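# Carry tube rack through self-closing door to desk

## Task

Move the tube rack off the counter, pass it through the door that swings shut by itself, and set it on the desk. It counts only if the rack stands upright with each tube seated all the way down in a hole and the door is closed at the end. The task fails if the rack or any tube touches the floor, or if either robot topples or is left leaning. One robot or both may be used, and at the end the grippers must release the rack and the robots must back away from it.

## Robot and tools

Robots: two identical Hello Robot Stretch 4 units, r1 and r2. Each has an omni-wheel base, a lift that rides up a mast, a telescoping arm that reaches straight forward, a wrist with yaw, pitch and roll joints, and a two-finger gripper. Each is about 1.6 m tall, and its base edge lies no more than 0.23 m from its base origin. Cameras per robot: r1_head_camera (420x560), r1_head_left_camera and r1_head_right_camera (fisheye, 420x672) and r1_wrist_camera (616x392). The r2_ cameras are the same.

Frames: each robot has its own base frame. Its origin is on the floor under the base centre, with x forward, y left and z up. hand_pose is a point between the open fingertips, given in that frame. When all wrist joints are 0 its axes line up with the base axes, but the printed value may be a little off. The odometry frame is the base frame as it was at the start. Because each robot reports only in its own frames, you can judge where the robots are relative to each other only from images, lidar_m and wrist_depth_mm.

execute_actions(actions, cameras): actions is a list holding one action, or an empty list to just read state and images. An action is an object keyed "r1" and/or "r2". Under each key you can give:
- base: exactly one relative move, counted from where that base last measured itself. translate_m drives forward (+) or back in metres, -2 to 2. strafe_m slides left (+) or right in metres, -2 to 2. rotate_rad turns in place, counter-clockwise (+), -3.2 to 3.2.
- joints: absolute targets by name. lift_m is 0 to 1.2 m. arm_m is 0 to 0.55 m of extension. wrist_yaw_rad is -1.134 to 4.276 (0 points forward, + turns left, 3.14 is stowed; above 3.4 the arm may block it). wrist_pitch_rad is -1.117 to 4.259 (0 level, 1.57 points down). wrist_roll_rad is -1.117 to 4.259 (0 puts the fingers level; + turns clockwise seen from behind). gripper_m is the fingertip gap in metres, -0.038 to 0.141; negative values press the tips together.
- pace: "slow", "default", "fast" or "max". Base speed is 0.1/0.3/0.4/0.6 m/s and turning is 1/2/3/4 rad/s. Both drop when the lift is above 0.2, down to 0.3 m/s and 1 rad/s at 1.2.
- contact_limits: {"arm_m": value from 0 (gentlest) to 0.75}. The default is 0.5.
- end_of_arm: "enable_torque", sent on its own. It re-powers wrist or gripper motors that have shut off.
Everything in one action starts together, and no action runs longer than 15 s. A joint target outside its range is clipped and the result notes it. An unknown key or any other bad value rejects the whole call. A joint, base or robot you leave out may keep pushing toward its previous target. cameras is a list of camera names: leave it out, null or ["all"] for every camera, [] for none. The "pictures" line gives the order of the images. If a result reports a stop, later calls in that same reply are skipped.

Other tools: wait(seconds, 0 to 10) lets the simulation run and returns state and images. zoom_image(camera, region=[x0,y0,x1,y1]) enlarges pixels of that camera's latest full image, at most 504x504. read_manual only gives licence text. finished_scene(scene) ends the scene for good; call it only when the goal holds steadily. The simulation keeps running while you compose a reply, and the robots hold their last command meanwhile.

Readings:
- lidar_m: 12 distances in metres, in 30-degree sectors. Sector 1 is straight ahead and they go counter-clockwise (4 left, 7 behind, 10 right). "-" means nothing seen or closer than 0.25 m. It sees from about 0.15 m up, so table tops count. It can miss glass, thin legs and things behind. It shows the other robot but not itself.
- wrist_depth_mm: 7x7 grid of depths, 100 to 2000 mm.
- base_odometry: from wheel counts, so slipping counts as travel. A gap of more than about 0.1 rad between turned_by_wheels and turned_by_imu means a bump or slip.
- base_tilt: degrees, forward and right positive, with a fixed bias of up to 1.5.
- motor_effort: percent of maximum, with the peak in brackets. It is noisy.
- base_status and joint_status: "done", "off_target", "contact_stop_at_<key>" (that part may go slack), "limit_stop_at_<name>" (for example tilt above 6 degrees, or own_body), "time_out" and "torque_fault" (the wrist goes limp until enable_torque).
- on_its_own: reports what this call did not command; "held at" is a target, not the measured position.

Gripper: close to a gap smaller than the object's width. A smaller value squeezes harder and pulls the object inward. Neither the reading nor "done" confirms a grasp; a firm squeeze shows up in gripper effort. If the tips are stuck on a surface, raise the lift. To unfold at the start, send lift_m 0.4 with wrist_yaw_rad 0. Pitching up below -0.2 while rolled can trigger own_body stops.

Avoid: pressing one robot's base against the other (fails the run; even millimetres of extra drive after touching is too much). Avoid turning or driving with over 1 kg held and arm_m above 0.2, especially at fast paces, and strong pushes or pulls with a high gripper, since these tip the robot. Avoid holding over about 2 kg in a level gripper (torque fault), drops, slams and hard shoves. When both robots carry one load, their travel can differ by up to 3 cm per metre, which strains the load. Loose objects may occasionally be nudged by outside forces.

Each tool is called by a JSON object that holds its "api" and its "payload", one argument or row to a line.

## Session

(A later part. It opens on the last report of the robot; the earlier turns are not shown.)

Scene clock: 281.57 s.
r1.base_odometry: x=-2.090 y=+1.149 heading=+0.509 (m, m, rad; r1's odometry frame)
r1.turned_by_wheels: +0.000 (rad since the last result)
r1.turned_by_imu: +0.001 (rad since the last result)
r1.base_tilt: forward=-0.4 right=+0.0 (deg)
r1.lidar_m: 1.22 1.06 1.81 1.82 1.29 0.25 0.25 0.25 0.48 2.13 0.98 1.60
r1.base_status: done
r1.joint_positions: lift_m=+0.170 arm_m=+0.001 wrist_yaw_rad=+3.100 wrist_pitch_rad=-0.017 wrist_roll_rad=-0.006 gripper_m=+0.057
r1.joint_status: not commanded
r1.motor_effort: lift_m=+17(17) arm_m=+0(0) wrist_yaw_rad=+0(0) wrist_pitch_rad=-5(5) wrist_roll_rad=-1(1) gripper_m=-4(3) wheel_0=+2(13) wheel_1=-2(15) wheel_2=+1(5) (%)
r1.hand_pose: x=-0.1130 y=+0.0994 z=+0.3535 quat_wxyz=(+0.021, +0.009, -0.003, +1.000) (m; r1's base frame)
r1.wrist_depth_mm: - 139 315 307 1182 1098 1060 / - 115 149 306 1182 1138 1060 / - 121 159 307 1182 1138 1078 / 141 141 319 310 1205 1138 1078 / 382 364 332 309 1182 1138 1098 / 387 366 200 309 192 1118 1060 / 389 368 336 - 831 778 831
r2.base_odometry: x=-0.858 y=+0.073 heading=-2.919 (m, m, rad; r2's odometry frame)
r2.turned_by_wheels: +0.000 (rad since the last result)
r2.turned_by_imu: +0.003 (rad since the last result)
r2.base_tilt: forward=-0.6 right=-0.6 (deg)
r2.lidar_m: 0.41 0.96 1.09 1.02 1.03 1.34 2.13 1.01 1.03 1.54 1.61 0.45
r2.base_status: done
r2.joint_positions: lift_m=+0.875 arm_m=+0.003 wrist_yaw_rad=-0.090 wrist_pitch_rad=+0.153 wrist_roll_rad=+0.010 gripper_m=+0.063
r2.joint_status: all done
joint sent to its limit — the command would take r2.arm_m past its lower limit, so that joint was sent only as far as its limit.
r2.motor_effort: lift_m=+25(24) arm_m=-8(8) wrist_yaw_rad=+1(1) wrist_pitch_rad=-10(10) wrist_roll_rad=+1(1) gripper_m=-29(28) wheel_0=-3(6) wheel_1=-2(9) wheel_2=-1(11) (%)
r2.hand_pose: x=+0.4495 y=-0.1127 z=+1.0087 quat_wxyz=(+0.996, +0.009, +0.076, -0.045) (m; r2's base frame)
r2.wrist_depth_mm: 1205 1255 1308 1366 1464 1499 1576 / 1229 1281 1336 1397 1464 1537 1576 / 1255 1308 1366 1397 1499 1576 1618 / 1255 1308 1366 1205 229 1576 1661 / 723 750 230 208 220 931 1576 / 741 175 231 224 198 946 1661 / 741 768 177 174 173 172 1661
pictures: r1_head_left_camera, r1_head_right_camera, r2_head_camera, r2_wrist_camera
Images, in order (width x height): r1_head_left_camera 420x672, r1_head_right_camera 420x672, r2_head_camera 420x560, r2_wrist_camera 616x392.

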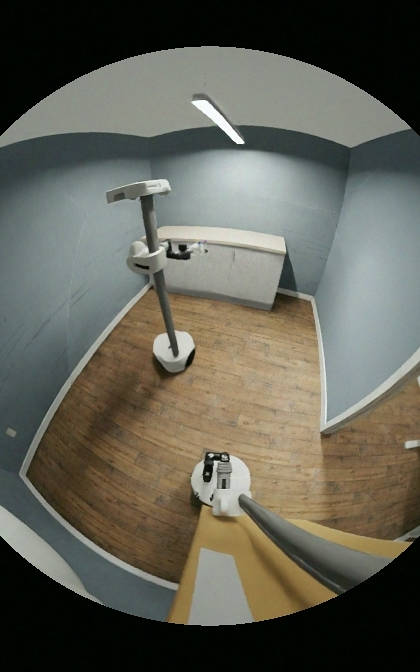

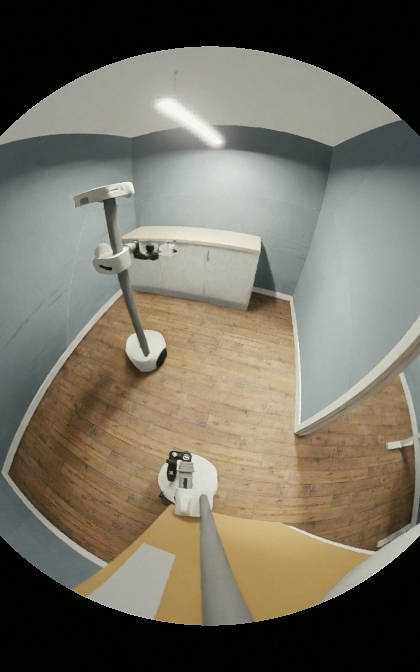

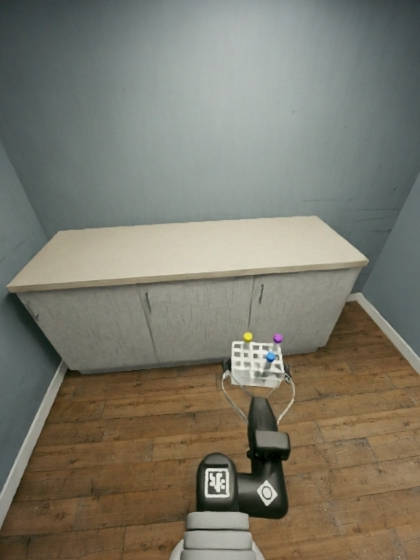

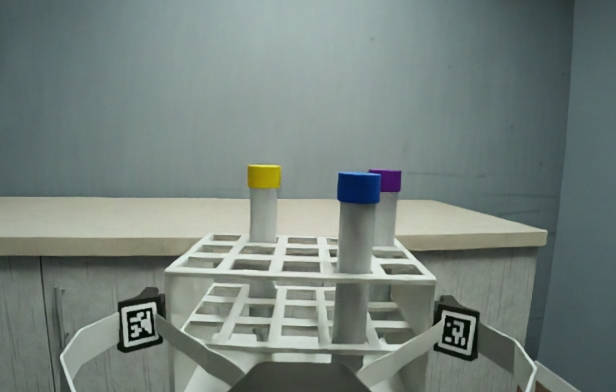

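{"api": "execute_actions", "payload": {
  "actions": [
    {"r2": {"base": {"rotate_rad": -1.925}, "joints": {"lift_m": 0.36}, "pace": "fast"}}
  ],
  "cameras": ["r1_head_right_camera", "r2_head_camera", "r2_head_left_camera", "r2_wrist_camera"]
}}

Scene clock: 294.83 s.
r1.base_odometry: x=-2.090 y=+1.149 heading=+0.509 (m, m, rad; r1's odometry frame)
r1.turned_by_wheels: +0.000 (rad since the last result)
r1.turned_by_imu: -0.001 (rad since the last result)
r1.base_tilt: forward=-0.3 right=+0.0 (deg)
r1.lidar_m: 0.80 0.77 1.79 1.82 1.29 0.25 0.25 0.25 0.47 2.14 0.97 1.62
r1.base_status: not commanded
r1.joint_positions: lift_m=+0.170 arm_m=+0.001 wrist_yaw_rad=+3.100 wrist_pitch_rad=-0.017 wrist_roll_rad=-0.006 gripper_m=+0.057
r1.joint_status: not commanded
r1.motor_effort: lift_m=+17(17) arm_m=+0(0) wrist_yaw_rad=-1(0) wrist_pitch_rad=-5(5) wrist_roll_rad=+0(0) gripper_m=-2(2) wheel_0=+2(2) wheel_1=-2(1) wheel_2=+2(1) (%)
r1.hand_pose: x=-0.1130 y=+0.0994 z=+0.3535 quat_wxyz=(+0.021, +0.009, -0.003, +1.000) (m; r1's base frame)
r1.wrist_depth_mm: - 139 317 306 1160 1098 1060 / - 116 149 306 1160 1098 1060 / - 121 160 307 1182 1118 1078 / 141 141 320 310 1205 1138 1098 / 387 364 334 309 1229 1160 1078 / 389 364 200 310 191 1118 1078 / 389 368 336 - 831 778 820
r2.base_odometry: x=-0.858 y=+0.073 heading=+1.439 (m, m, rad; r2's odometry frame)
r2.turned_by_wheels: -1.925 (rad since the last result)
r2.turned_by_imu: -1.950 (rad since the last result)
r2.base_tilt: forward=-0.6 right=-0.6 (deg)
r2.lidar_m: 0.41 1.56 1.27 0.99 0.97 1.06 1.04 1.02 1.08 1.66 2.08 0.41
r2.base_status: done
r2.joint_positions: lift_m=+0.360 arm_m=+0.003 wrist_yaw_rad=-0.090 wrist_pitch_rad=+0.153 wrist_roll_rad=+0.010 gripper_m=+0.063
r2.joint_status: all done
r2.motor_effort: lift_m=+16(26) arm_m=-8(8) wrist_yaw_rad=+0(1) wrist_pitch_rad=-8(10) wrist_roll_rad=+1(1) gripper_m=-27(28) wheel_0=+2(8) wheel_1=+1(6) wheel_2=+0(7) (%)
r2.hand_pose: x=+0.4496 y=-0.1127 z=+0.4945 quat_wxyz=(+0.996, +0.009, +0.076, -0.045) (m; r2's base frame)
r2.wrist_depth_mm: 1118 1229 - - 1464 1060 1708 / 1138 1255 - - 1464 1078 1661 / 1160 1281 - - 1499 1078 1756 / 1160 1308 - - 229 1025 1808 / 1182 1336 231 210 221 831 1756 / 1160 175 230 224 198 878 1397 / 917 904 177 174 173 172 1060
pictures: r1_head_right_camera, r2_head_camera, r2_head_left_camera, r2_wrist_camera
Images, in order (width x height): r1_head_right_camera 420x672, r2_head_camera 420x560, r2_head_left_camera 420x672, r2_wrist_camera 616x392.

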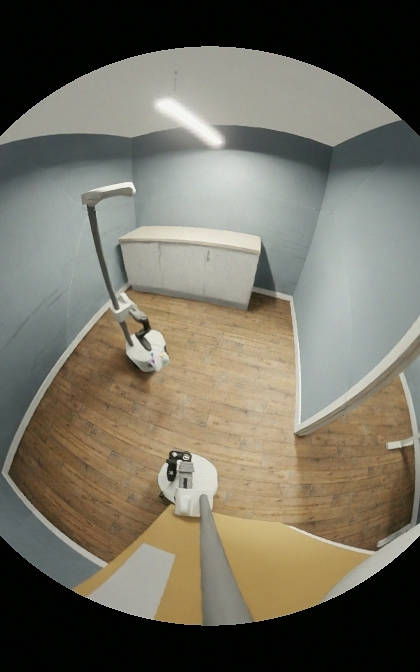

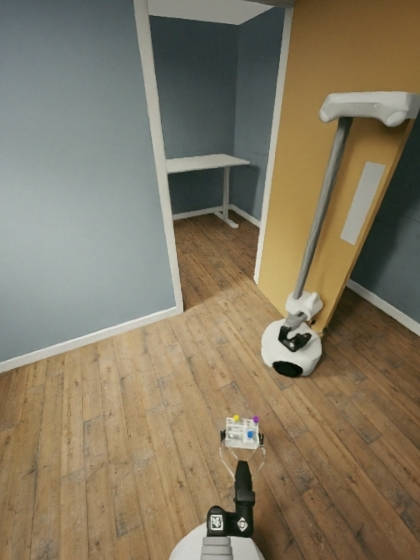

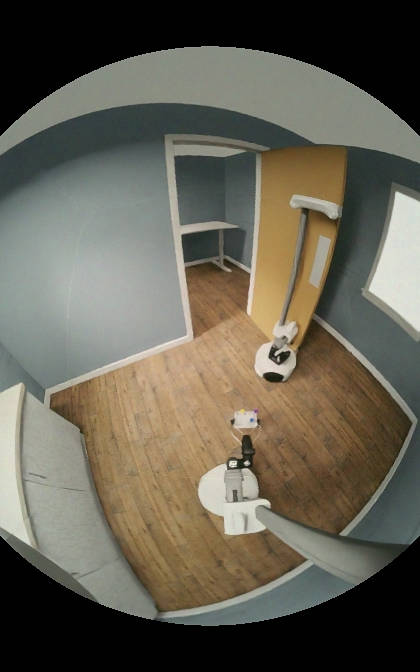

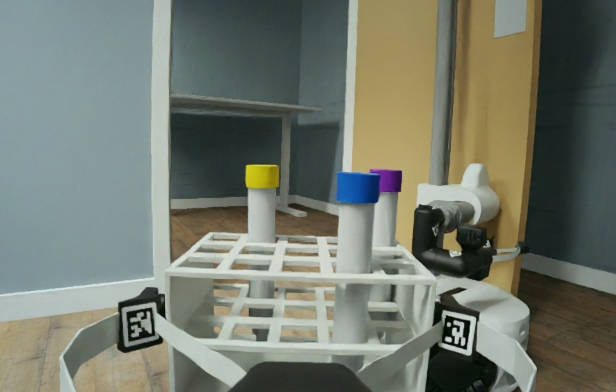

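{"api": "zoom_image", "payload": {
  "camera": "r2_head_camera",
  "region": [130, 130, 350, 400]
}}

Region (130, 130, 350, 400) of r2_head_camera's 420x560 image, scaled by 1.867, with more detail than that image has; it fills the left 411 columns of this view, and the rest is white.

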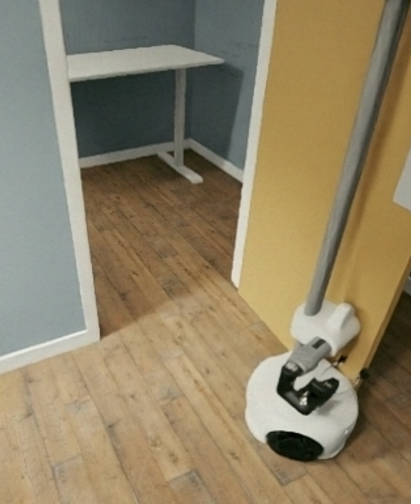

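{"api": "zoom_image", "payload": {
  "camera": "r2_wrist_camera",
  "region": [140, 60, 380, 240]
}}

Region (140, 60, 380, 240) of r2_wrist_camera's 616x392 image, scaled by 2.100; it fills the top 378 rows of this view, and the rest is white.

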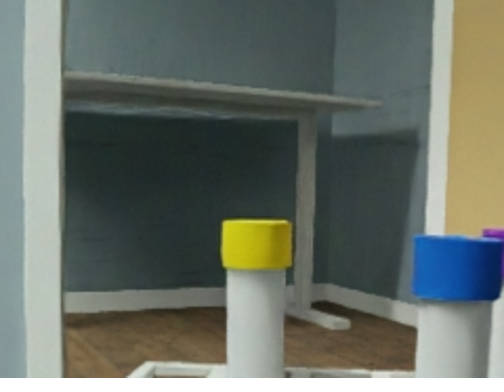

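{"api": "execute_actions", "payload": {
  "actions": [
    {"r2": {"base": {"translate_m": 1.25}, "pace": "max"}}
  ],
  "cameras": ["r1_head_right_camera", "r2_head_camera", "r2_head_left_camera", "r2_head_right_camera", "r2_wrist_camera"]
}}

Scene clock: 338.07 s.
r1.base_odometry: x=-2.090 y=+1.149 heading=+0.509 (m, m, rad; r1's odometry frame)
r1.turned_by_wheels: +0.000 (rad since the last result)
r1.turned_by_imu: -0.001 (rad since the last result)
r1.base_tilt: forward=-0.4 right=+0.0 (deg)
r1.lidar_m: 1.99 2.13 1.81 1.81 1.31 0.25 0.25 0.25 0.47 0.55 0.37 0.39
r1.base_status: not commanded
r1.joint_positions: lift_m=+0.170 arm_m=+0.001 wrist_yaw_rad=+3.100 wrist_pitch_rad=-0.017 wrist_roll_rad=-0.006 gripper_m=+0.057
r1.joint_status: not commanded
r1.motor_effort: lift_m=+17(17) arm_m=+0(0) wrist_yaw_rad=+0(0) wrist_pitch_rad=-5(5) wrist_roll_rad=-1(0) gripper_m=-3(2) wheel_0=+2(1) wheel_1=-1(2) wheel_2=+2(1) (%)
r1.hand_pose: x=-0.1130 y=+0.0994 z=+0.3535 quat_wxyz=(+0.021, +0.009, -0.003, +1.000) (m; r1's base frame)
r1.wrist_depth_mm: - 139 317 307 1182 1118 1078 / - 115 149 307 1229 1118 1060 / - 121 159 309 1205 1138 1060 / 141 141 322 310 1205 1118 1078 / 382 364 332 309 1205 1138 1098 / 387 364 199 309 192 1118 1078 / 387 370 338 - 831 788 842
r2.base_odometry: x=-0.694 y=+1.312 heading=+1.439 (m, m, rad; r2's odometry frame)
r2.turned_by_wheels: +0.000 (rad since the last result)
r2.turned_by_imu: +0.001 (rad since the last result)
r2.base_tilt: forward=-0.6 right=-0.6 (deg)
r2.lidar_m: 0.42 0.45 0.48 0.73 1.55 1.64 2.19 2.15 0.37 0.36 0.68 0.45
r2.base_status: done
r2.joint_positions: lift_m=+0.360 arm_m=+0.003 wrist_yaw_rad=-0.090 wrist_pitch_rad=+0.153 wrist_roll_rad=+0.010 gripper_m=+0.063
r2.joint_status: not commanded
r2.motor_effort: lift_m=+18(18) arm_m=-8(8) wrist_yaw_rad=+0(1) wrist_pitch_rad=-9(9) wrist_roll_rad=+1(1) gripper_m=-28(29) wheel_0=+1(9) wheel_1=+1(6) wheel_2=+1(14) (%)
r2.hand_pose: x=+0.4496 y=-0.1127 z=+0.4943 quat_wxyz=(+0.996, +0.009, +0.076, -0.045) (m; r2's base frame)
r2.wrist_depth_mm: 1863 - - - 1983 621 484 / 1708 1756 - - 1983 627 484 / 1921 - - - - 627 488 / 1983 - - - 230 634 492 / 1808 1983 230 209 220 640 492 / 1255 174 231 224 198 597 488 / 917 904 177 174 174 172 488
pictures: r1_head_right_camera, r2_head_camera, r2_head_left_camera, r2_head_right_camera, r2_wrist_camera
Images, in order (width x height): r1_head_right_camera 420x672, r2_head_camera 420x560, r2_head_left_camera 420x672, r2_head_right_camera 420x672, r2_wrist_camera 616x392.

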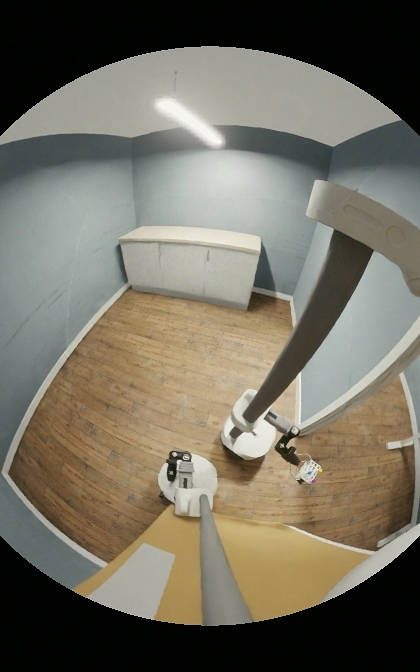

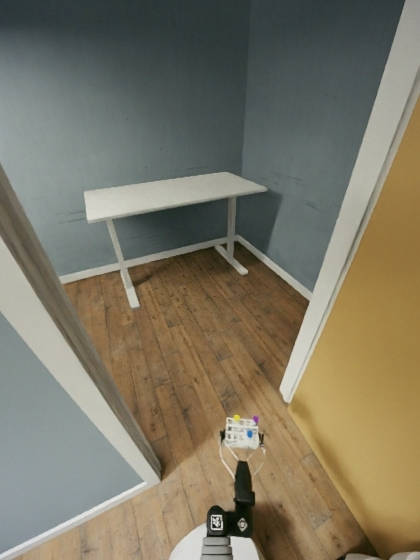

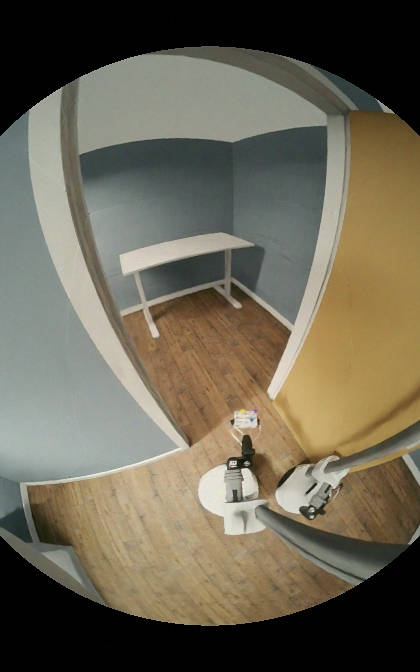

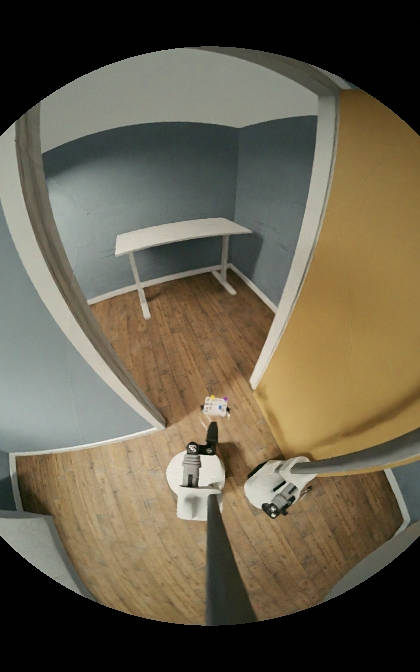

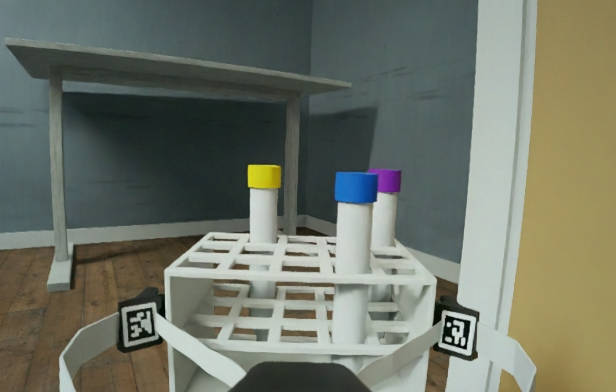

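{"api": "execute_actions", "payload": {
  "actions": [
    {"r1": {"base": {"strafe_m": -0.13}, "pace": "slow"}, "r2": {"base": {"translate_m": 1.6}, "joints": {"lift_m": 0.925, "arm_m": 0.19}, "pace": "max"}}
  ],
  "cameras": ["r1_head_right_camera", "r2_head_camera", "r2_head_right_camera", "r2_wrist_camera"]
}}

Scene clock: 394.07 s.
r1.base_odometry: x=-2.027 y=+1.035 heading=+0.509 (m, m, rad; r1's odometry frame)
r1.turned_by_wheels: +0.000 (rad since the last result)
r1.turned_by_imu: -0.001 (rad since the last result)
r1.base_tilt: forward=-0.3 right=-0.1 (deg)
r1.lidar_m: 1.97 2.26 1.94 1.94 0.25 1.22 0.25 0.26 0.56 2.01 0.87 1.36
r1.base_status: done
r1.joint_positions: lift_m=+0.170 arm_m=+0.001 wrist_yaw_rad=+3.100 wrist_pitch_rad=-0.017 wrist_roll_rad=-0.006 gripper_m=+0.057
r1.joint_status: not commanded
r1.motor_effort: lift_m=+17(17) arm_m=+0(0) wrist_yaw_rad=-1(0) wrist_pitch_rad=-6(6) wrist_roll_rad=+0(0) gripper_m=-3(4) wheel_0=+0(4) wheel_1=-1(6) wheel_2=+0(0) (%)
r1.hand_pose: x=-0.1130 y=+0.0994 z=+0.3535 quat_wxyz=(+0.021, +0.009, -0.003, +1.000) (m; r1's base frame)
r1.wrist_depth_mm: - 139 315 301 273 258 1078 / - 116 148 300 274 260 1078 / - 121 160 301 277 260 1098 / 141 141 319 303 277 262 1118 / 402 375 336 300 276 262 1098 / 404 377 200 300 191 264 1078 / 402 377 336 - 273 264 831
r2.base_odometry: x=-0.485 y=+2.899 heading=+1.439 (m, m, rad; r2's odometry frame)
r2.turned_by_wheels: +0.000 (rad since the last result)
r2.turned_by_imu: +0.002 (rad since the last result)
r2.base_tilt: forward=-0.5 right=-0.7 (deg)
r2.lidar_m: 0.36 0.29 0.35 0.53 2.53 1.13 1.20 0.83 0.92 0.94 0.90 0.46
r2.base_status: done
r2.joint_positions: lift_m=+0.925 arm_m=+0.189 wrist_yaw_rad=-0.090 wrist_pitch_rad=+0.153 wrist_roll_rad=+0.010 gripper_m=+0.063
r2.joint_status: all done
r2.motor_effort: lift_m=+23(25) arm_m=+8(7) wrist_yaw_rad=+0(2) wrist_pitch_rad=-9(11) wrist_roll_rad=+1(1) gripper_m=-29(29) wheel_0=+1(9) wheel_1=+2(10) wheel_2=+1(13) (%)
r2.hand_pose: x=+0.6357 y=-0.1127 z=+1.0589 quat_wxyz=(+0.996, +0.009, +0.076, -0.045) (m; r2's base frame)
r2.wrist_depth_mm: 647 715 809 917 917 707 609 / 654 732 820 946 931 723 609 / 676 750 831 960 946 732 609 / 683 750 842 960 230 741 615 / 627 654 229 209 220 732 615 / 413 174 230 221 198 462 603 / 300 296 177 174 174 172 349
pictures: r1_head_right_camera, r2_head_camera, r2_head_right_camera, r2_wrist_camera
Images, in order (width x height): r1_head_right_camera 420x672, r2_head_camera 420x560, r2_head_right_camera 420x672, r2_wrist_camera 616x392.

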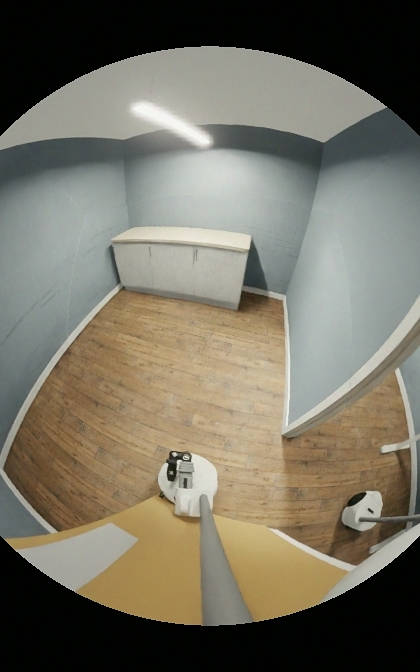

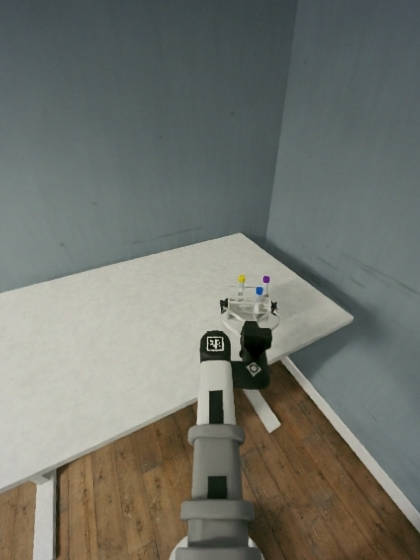

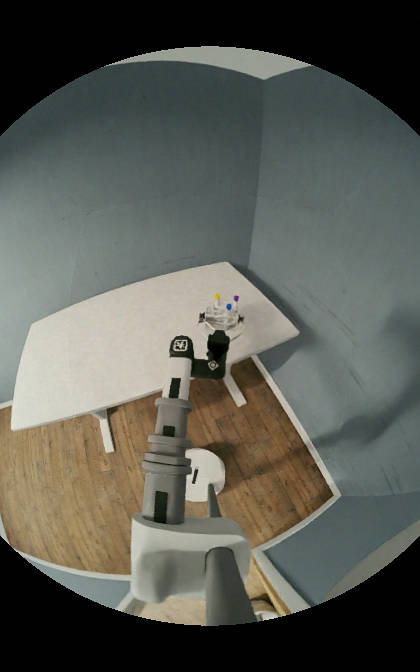

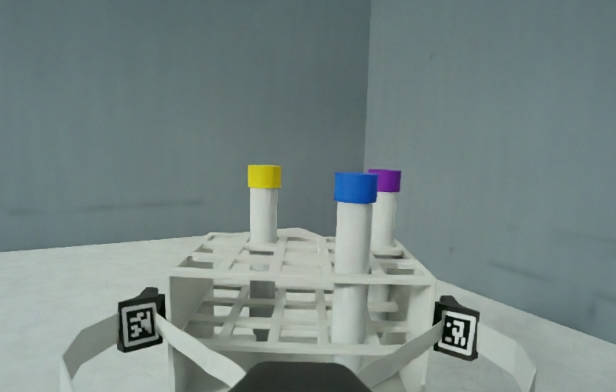

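{"api": "execute_actions", "payload": {
  "actions": [
    {"r1": {"base": {"strafe_m": -0.47}, "pace": "fast"}, "r2": {"joints": {"lift_m": 0.869}, "pace": "slow"}}
  ],
  "cameras": ["r1_head_left_camera", "r2_wrist_camera"]
}}

Scene clock: 402.77 s.
r1.base_odometry: x=-1.798 y=+0.625 heading=+0.509 (m, m, rad; r1's odometry frame)
r1.turned_by_wheels: +0.000 (rad since the last result)
r1.turned_by_imu: -0.002 (rad since the last result)
r1.base_tilt: forward=-0.3 right=+0.1 (deg)
r1.lidar_m: 1.92 2.13 0.39 0.25 0.25 0.25 0.26 0.49 1.05 1.56 0.47 0.47
r1.base_status: done
r1.joint_positions: lift_m=+0.170 arm_m=+0.001 wrist_yaw_rad=+3.100 wrist_pitch_rad=-0.018 wrist_roll_rad=-0.006 gripper_m=+0.057
r1.joint_status: not commanded
r1.motor_effort: lift_m=+17(17) arm_m=+0(0) wrist_yaw_rad=+0(1) wrist_pitch_rad=-5(6) wrist_roll_rad=+0(1) gripper_m=-4(2) wheel_0=-2(18) wheel_1=+0(12) wheel_2=+2(11) (%)
r1.hand_pose: x=-0.1130 y=+0.0993 z=+0.3536 quat_wxyz=(+0.021, +0.009, -0.003, +1.000) (m; r1's base frame)
r1.wrist_depth_mm: - 138 392 332 263 217 191 / - 115 149 332 263 217 191 / - 121 160 334 263 218 192 / 141 141 394 334 264 218 193 / 1576 640 459 324 256 219 193 / 960 654 199 324 193 213 193 / 723 661 452 - 250 209 193
r2.base_odometry: x=-0.485 y=+2.899 heading=+1.439 (m, m, rad; r2's odometry frame)
r2.turned_by_wheels: +0.000 (rad since the last result)
r2.turned_by_imu: +0.003 (rad since the last result)
r2.base_tilt: forward=-0.5 right=-0.7 (deg)
r2.lidar_m: 0.36 0.33 0.36 0.51 2.54 1.14 1.02 0.84 0.92 0.92 0.90 0.52
r2.base_status: not commanded
r2.joint_positions: lift_m=+0.869 arm_m=+0.189 wrist_yaw_rad=-0.090 wrist_pitch_rad=+0.153 wrist_roll_rad=+0.010 gripper_m=+0.063
r2.joint_status: all done
r2.motor_effort: lift_m=+15(21) arm_m=+7(7) wrist_yaw_rad=+0(0) wrist_pitch_rad=-9(9) wrist_roll_rad=+1(1) gripper_m=-28(30) wheel_0=+2(2) wheel_1=+2(2) wheel_2=+0(0) (%)
r2.hand_pose: x=+0.6357 y=-0.1127 z=+1.0036 quat_wxyz=(+0.996, +0.009, +0.076, -0.045) (m; r2's base frame)
r2.wrist_depth_mm: 647 715 809 917 917 723 603 / 661 732 820 931 946 723 603 / 668 741 842 960 946 732 609 / 676 741 820 931 229 732 615 / 445 466 231 209 220 668 603 / 291 174 230 220 197 327 327 / 213 211 176 174 174 171 248
pictures: r1_head_left_camera, r2_wrist_camera
Images, in order (width x height): r1_head_left_camera 420x672, r2_wrist_camera 616x392.

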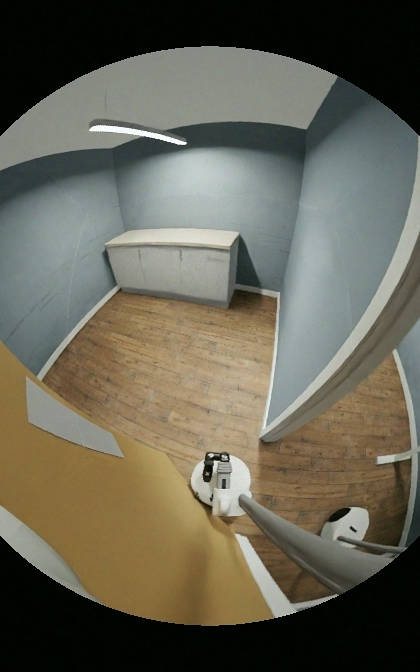

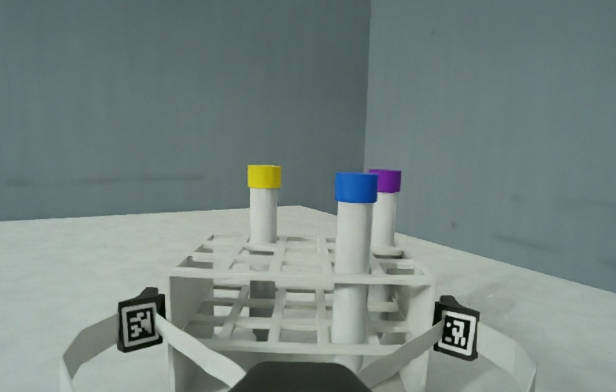

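{"api": "execute_actions", "payload": {
  "actions": [
    {"r1": {"base": {"strafe_m": -0.50}, "pace": "default"}, "r2": {"joints": {"gripper_m": 0.141}}}
  ],
  "cameras": ["r1_head_left_camera", "r1_wrist_camera", "r2_head_camera", "r2_wrist_camera"]
}}

Scene clock: 416.53 s.
r1.base_odometry: x=-1.554 y=+0.188 heading=+0.509 (m, m, rad; r1's odometry frame)
r1.turned_by_wheels: +0.000 (rad since the last result)
r1.turned_by_imu: +0.000 (rad since the last result)
r1.base_tilt: forward=-0.3 right=+0.1 (deg)
r1.lidar_m: 0.31 0.33 0.37 0.36 0.38 0.52 1.43 0.66 0.68 1.06 2.16 2.33
r1.base_status: done
r1.joint_positions: lift_m=+0.170 arm_m=+0.001 wrist_yaw_rad=+3.100 wrist_pitch_rad=-0.018 wrist_roll_rad=-0.006 gripper_m=+0.057
r1.joint_status: not commanded
r1.motor_effort: lift_m=+17(17) arm_m=+0(0) wrist_yaw_rad=-1(1) wrist_pitch_rad=-5(5) wrist_roll_rad=+0(2) gripper_m=-3(4) wheel_0=+0(7) wheel_1=+0(8) wheel_2=+0(2) (%)
r1.hand_pose: x=-0.1130 y=+0.0993 z=+0.3536 quat_wxyz=(+0.021, +0.009, -0.003, +1.000) (m; r1's base frame)
r1.wrist_depth_mm: - 139 1576 1537 1464 564 399 / - 116 149 1537 1464 564 399 / - 121 160 1499 1499 559 397 / 141 141 1618 1576 1464 554 397 / 759 1756 1661 1618 647 559 397 / 668 1098 200 1205 193 521 397 / 676 820 809 - 654 488 397
r2.base_odometry: x=-0.485 y=+2.899 heading=+1.439 (m, m, rad; r2's odometry frame)
r2.turned_by_wheels: +0.000 (rad since the last result)
r2.turned_by_imu: +0.002 (rad since the last result)
r2.base_tilt: forward=-0.5 right=-0.6 (deg)
r2.lidar_m: 0.34 0.33 0.36 0.53 2.54 0.67 0.62 0.83 0.89 0.93 0.92 0.51
r2.base_status: not commanded
r2.joint_positions: lift_m=+0.869 arm_m=+0.189 wrist_yaw_rad=-0.090 wrist_pitch_rad=+0.153 wrist_roll_rad=+0.010 gripper_m=+0.141
r2.joint_status: all done
r2.motor_effort: lift_m=+15(15) arm_m=+7(7) wrist_yaw_rad=-2(1) wrist_pitch_rad=-6(9) wrist_roll_rad=+1(1) gripper_m=+0(31) wheel_0=+2(2) wheel_1=+1(1) wheel_2=+1(0) (%)
r2.hand_pose: x=+0.6357 y=-0.1127 z=+1.0038 quat_wxyz=(+0.996, +0.009, +0.076, -0.045) (m; r2's base frame)
r2.wrist_depth_mm: 647 715 809 917 931 715 603 / 661 732 820 931 931 723 603 / 668 741 842 960 960 723 609 / 676 750 820 904 854 732 615 / 449 469 247 222 250 668 609 / 293 206 211 219 206 306 329 / 226 222 214 151 224 236 250
pictures: r1_head_left_camera, r1_wrist_camera, r2_head_camera, r2_wrist_camera
Images, in order (width x height): r1_head_left_camera 420x672, r1_wrist_camera 616x392, r2_head_camera 420x560, r2_wrist_camera 616x392.

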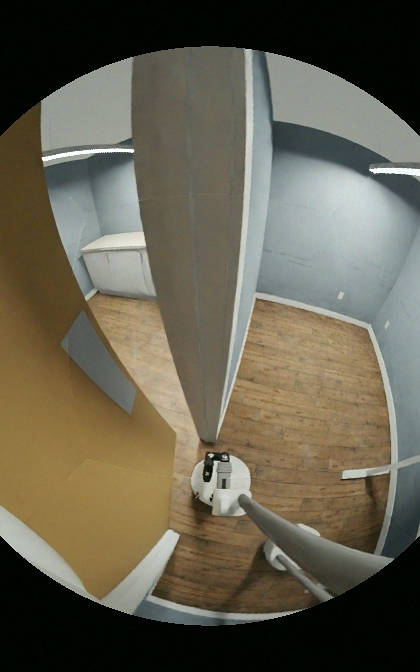

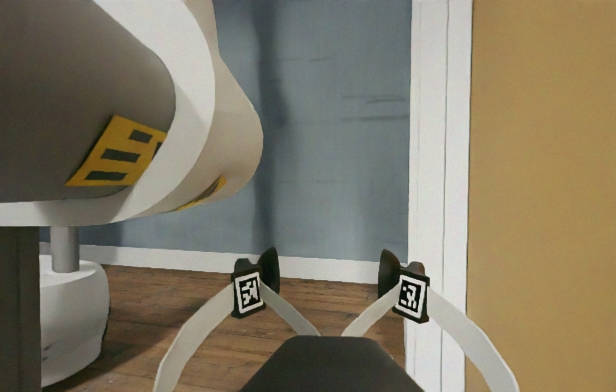

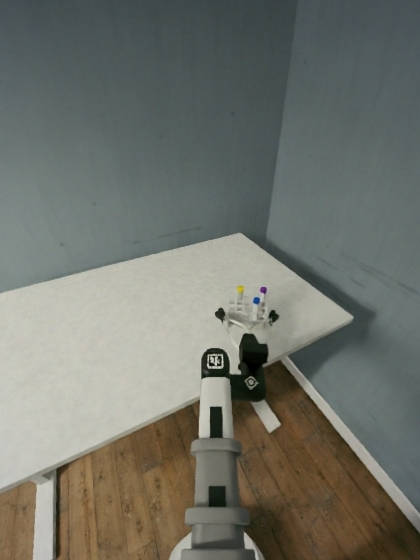

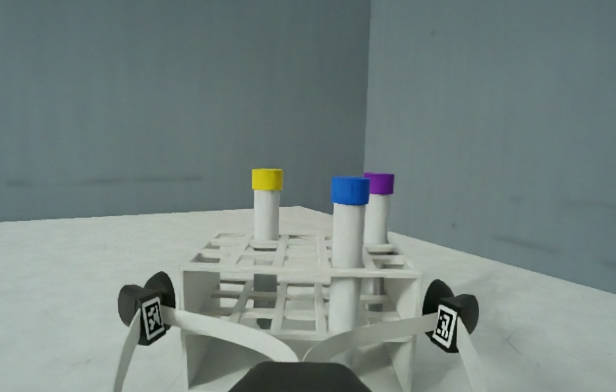

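{"api": "execute_actions", "payload": {
  "actions": [
    {"r1": {"base": {"strafe_m": -0.17}, "pace": "fast"}, "r2": {"base": {"translate_m": -0.2}, "joints": {"arm_m": 0.005}, "pace": "fast"}}
  ]
}}

Scene clock: 438.30 s.
r1.base_odometry: x=-1.472 y=+0.040 heading=+0.509 (m, m, rad; r1's odometry frame)
r1.turned_by_wheels: +0.000 (rad since the last result)
r1.turned_by_imu: +0.000 (rad since the last result)
r1.base_tilt: forward=-0.3 right=+0.0 (deg)
r1.lidar_m: 0.62 0.37 0.38 0.38 0.44 0.69 0.39 0.38 0.91 0.90 2.00 2.31
r1.base_status: done
r1.joint_positions: lift_m=+0.170 arm_m=+0.001 wrist_yaw_rad=+3.100 wrist_pitch_rad=-0.018 wrist_roll_rad=-0.006 gripper_m=+0.057
r1.joint_status: not commanded
r1.motor_effort: lift_m=+17(17) arm_m=+0(0) wrist_yaw_rad=-1(1) wrist_pitch_rad=-5(6) wrist_roll_rad=+0(1) gripper_m=-2(4) wheel_0=-1(13) wheel_1=+0(11) wheel_2=+0(0) (%)
r1.hand_pose: x=-0.1130 y=+0.0993 z=+0.3536 quat_wxyz=(+0.021, +0.009, -0.003, +1.000) (m; r1's base frame)
r1.wrist_depth_mm: - 139 1618 1618 1499 891 597 / - 115 149 1618 1537 904 609 / - 121 160 1576 1499 878 609 / 141 141 627 1618 1499 866 603 / 1464 1808 661 1576 1464 878 603 / 480 559 200 1182 191 691 609 / 452 473 585 - 831 654 609
r2.base_odometry: x=-0.511 y=+2.700 heading=+1.439 (m, m, rad; r2's odometry frame)
r2.turned_by_wheels: +0.000 (rad since the last result)
r2.turned_by_imu: +0.001 (rad since the last result)
r2.base_tilt: forward=-0.5 right=-0.7 (deg)
r2.lidar_m: 0.53 0.52 0.55 0.83 1.96 0.34 0.41 0.64 0.69 1.03 0.99 0.69
r2.base_status: done
r2.joint_positions: lift_m=+0.869 arm_m=+0.006 wrist_yaw_rad=-0.090 wrist_pitch_rad=+0.152 wrist_roll_rad=+0.010 gripper_m=+0.141
r2.joint_status: all done
r2.motor_effort: lift_m=+15(15) arm_m=-8(10) wrist_yaw_rad=-1(1) wrist_pitch_rad=-6(7) wrist_roll_rad=+1(1) gripper_m=+0(1) wheel_0=-3(6) wheel_1=-2(4) wheel_2=+0(11) (%)
r2.hand_pose: x=+0.4534 y=-0.1128 z=+1.0039 quat_wxyz=(+0.996, +0.009, +0.076, -0.045) (m; r2's base frame)
r2.wrist_depth_mm: 917 1025 1138 1308 1138 891 750 / 946 1025 1160 1336 1160 904 750 / 946 1060 1182 1336 1182 904 750 / 946 1025 1078 778 1138 917 759 / 455 477 496 512 591 854 750 / 317 206 387 1397 1160 831 759 / 1008 1098 1255 151 1182 854 778
pictures: r1_head_camera, r1_head_left_camera, r1_head_right_camera, r1_wrist_camera, r2_head_camera, r2_head_left_camera, r2_head_right_camera, r2_wrist_camera
Images, in order (width x height): r1_head_camera 420x560, r1_head_left_camera 420x672, r1_head_right_camera 420x672, r1_wrist_camera 616x392, r2_head_camera 420x560, r2_head_left_camera 420x672, r2_head_right_camera 420x672, r2_wrist_camera 616x392.

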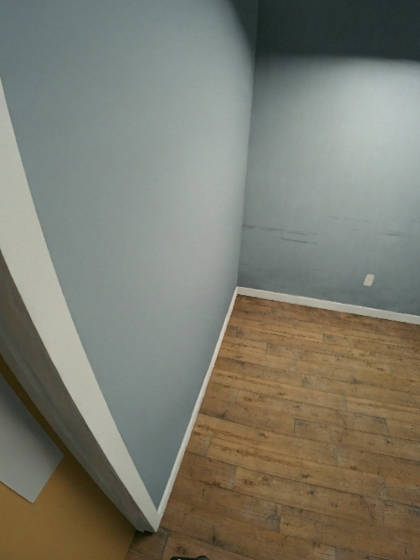

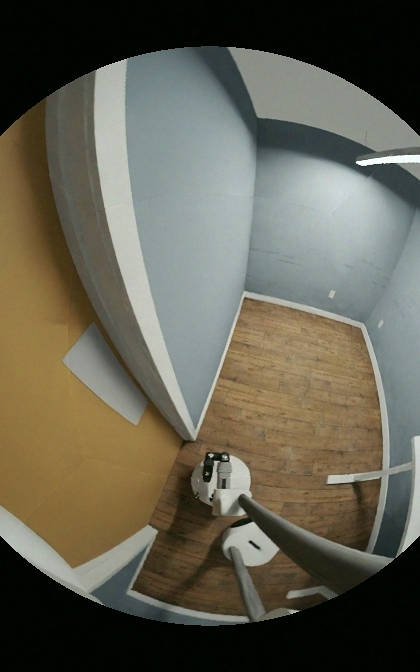

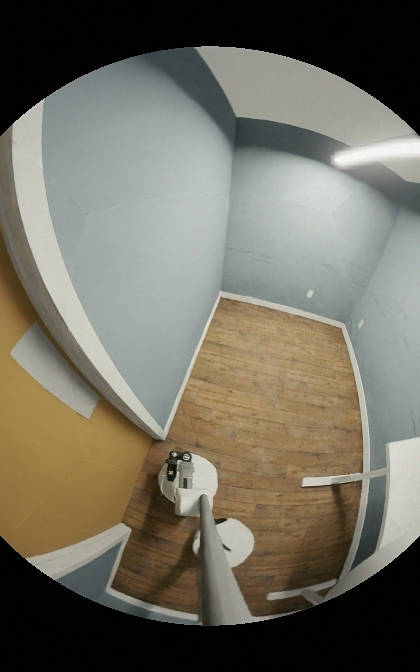

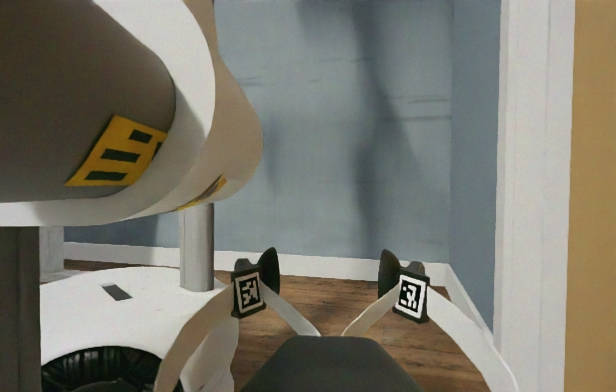

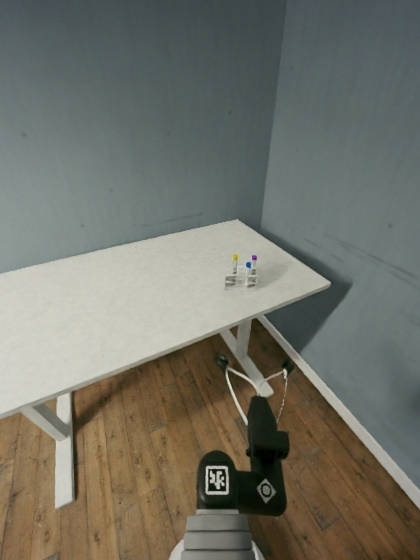

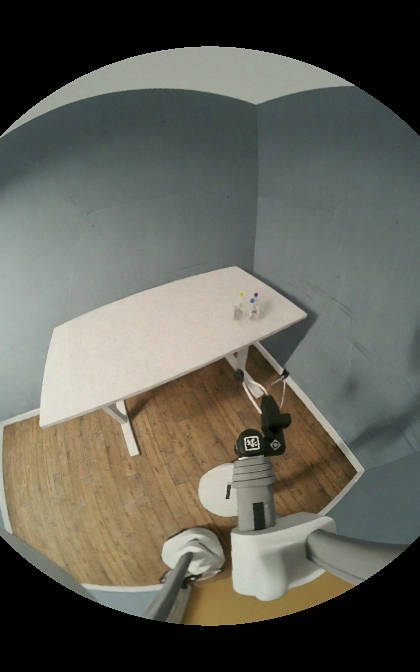

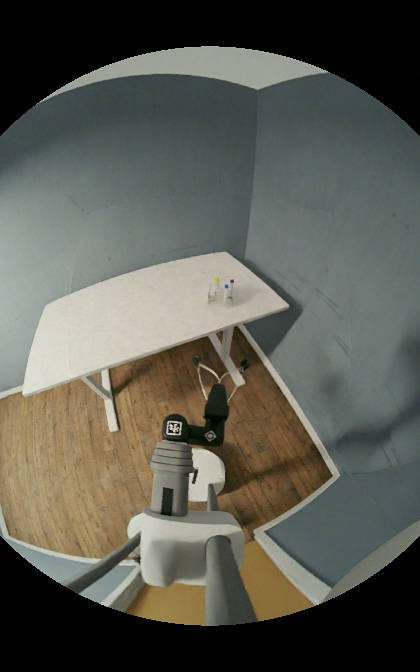

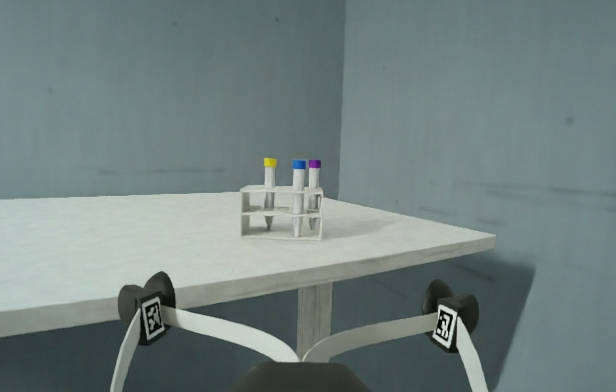

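{"api": "zoom_image", "payload": {
  "camera": "r2_wrist_camera",
  "region": [220, 140, 350, 250]
}}

{"api": "zoom_image", "payload": {
  "camera": "r1_head_left_camera",
  "region": [40, 300, 280, 600]
}}

Region (220, 140, 350, 250) of r2_wrist_camera's 616x392 image, scaled by 3.877; it fills the top 426 rows of this view, and the rest is white.

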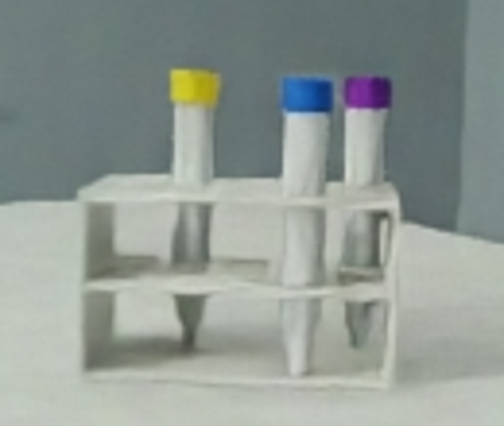

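Region (40, 300, 280, 600) of r1_head_left_camera's 420x672 image, scaled by 1.680, with more detail than that image has; it fills the left 403 columns of this view, and the rest is white.

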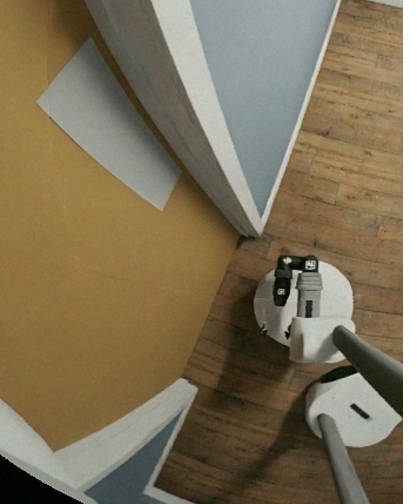

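{"api": "execute_actions", "payload": {
  "actions": [],
  "cameras": ["r1_head_left_camera", "r1_head_camera", "r2_wrist_camera"]
}}

Scene clock: 445.60 s.
r1.base_odometry: x=-1.472 y=+0.040 heading=+0.509 (m, m, rad; r1's odometry frame)
r1.turned_by_wheels: +0.000 (rad since the last result)
r1.turned_by_imu: +0.000 (rad since the last result)
r1.base_tilt: forward=-0.3 right=+0.0 (deg)
r1.lidar_m: 0.63 0.39 0.38 0.38 0.45 0.69 0.40 0.38 0.90 0.90 1.99 2.28
r1.base_status: done
r1.joint_positions: lift_m=+0.170 arm_m=+0.001 wrist_yaw_rad=+3.100 wrist_pitch_rad=-0.018 wrist_roll_rad=-0.006 gripper_m=+0.057
r1.joint_status: not commanded
r1.motor_effort: lift_m=+17(17) arm_m=+0(0) wrist_yaw_rad=+1(1) wrist_pitch_rad=-6(6) wrist_roll_rad=+0(1) gripper_m=-4(4) wheel_0=-1(13) wheel_1=+0(11) wheel_2=+0(0) (%)
r1.hand_pose: x=-0.1130 y=+0.0993 z=+0.3536 quat_wxyz=(+0.021, +0.009, -0.003, +1.000) (m; r1's base frame)
r1.wrist_depth_mm: - 138 1661 1537 1499 891 603 / - 115 149 1618 1499 878 603 / - 121 159 1661 1464 866 609 / 140 141 627 1618 1537 854 603 / 1464 1863 654 1618 1537 854 615 / 473 559 200 1205 191 691 609 / 452 473 585 - 831 647 603
r2.base_odometry: x=-0.511 y=+2.700 heading=+1.439 (m, m, rad; r2's odometry frame)
r2.turned_by_wheels: +0.000 (rad since the last result)
r2.turned_by_imu: +0.001 (rad since the last result)
r2.base_tilt: forward=-0.6 right=-0.6 (deg)
r2.lidar_m: 0.54 0.52 0.56 0.84 2.02 0.35 0.40 0.68 0.72 0.99 1.00 0.71
r2.base_status: done
r2.joint_positions: lift_m=+0.869 arm_m=+0.006 wrist_yaw_rad=-0.090 wrist_pitch_rad=+0.152 wrist_roll_rad=+0.010 gripper_m=+0.141
r2.joint_status: all done
r2.motor_effort: lift_m=+15(15) arm_m=-8(10) wrist_yaw_rad=-1(1) wrist_pitch_rad=-6(7) wrist_roll_rad=+1(1) gripper_m=+2(1) wheel_0=-3(6) wheel_1=-2(4) wheel_2=+0(11) (%)
r2.hand_pose: x=+0.4534 y=-0.1128 z=+1.0039 quat_wxyz=(+0.996, +0.009, +0.076, -0.045) (m; r2's base frame)
r2.wrist_depth_mm: 931 1008 1160 1308 1160 878 759 / 946 1025 1182 1336 1160 904 750 / 960 1060 1182 1336 1160 904 741 / 946 1025 1078 778 1138 917 750 / 455 477 496 512 591 854 741 / 317 207 387 1397 1160 831 759 / 1008 1098 1255 151 1182 854 778
pictures: r1_head_camera, r1_head_left_camera, r2_wrist_camera
Images, in order (width x height): r1_head_camera 420x560, r1_head_left_camera 420x672, r2_wrist_camera 616x392.

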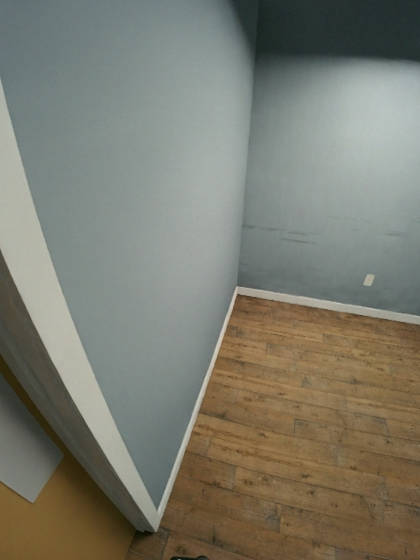

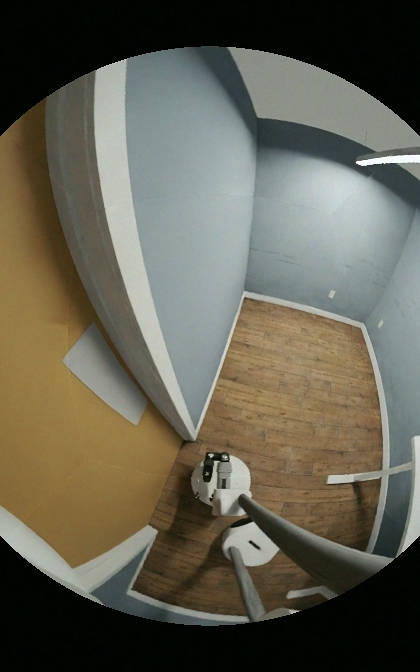

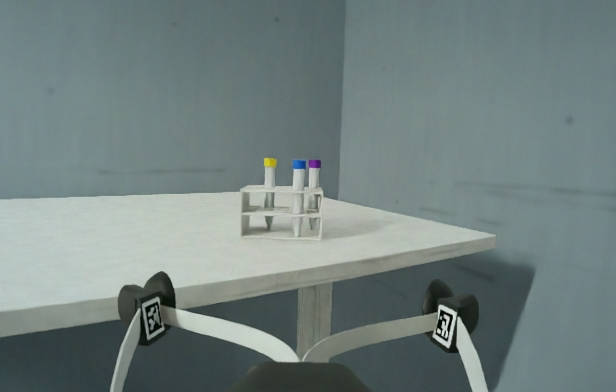

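{"api": "finished_scene", "payload": {
  "scene": 2
}}

The scene is finished: the task was done.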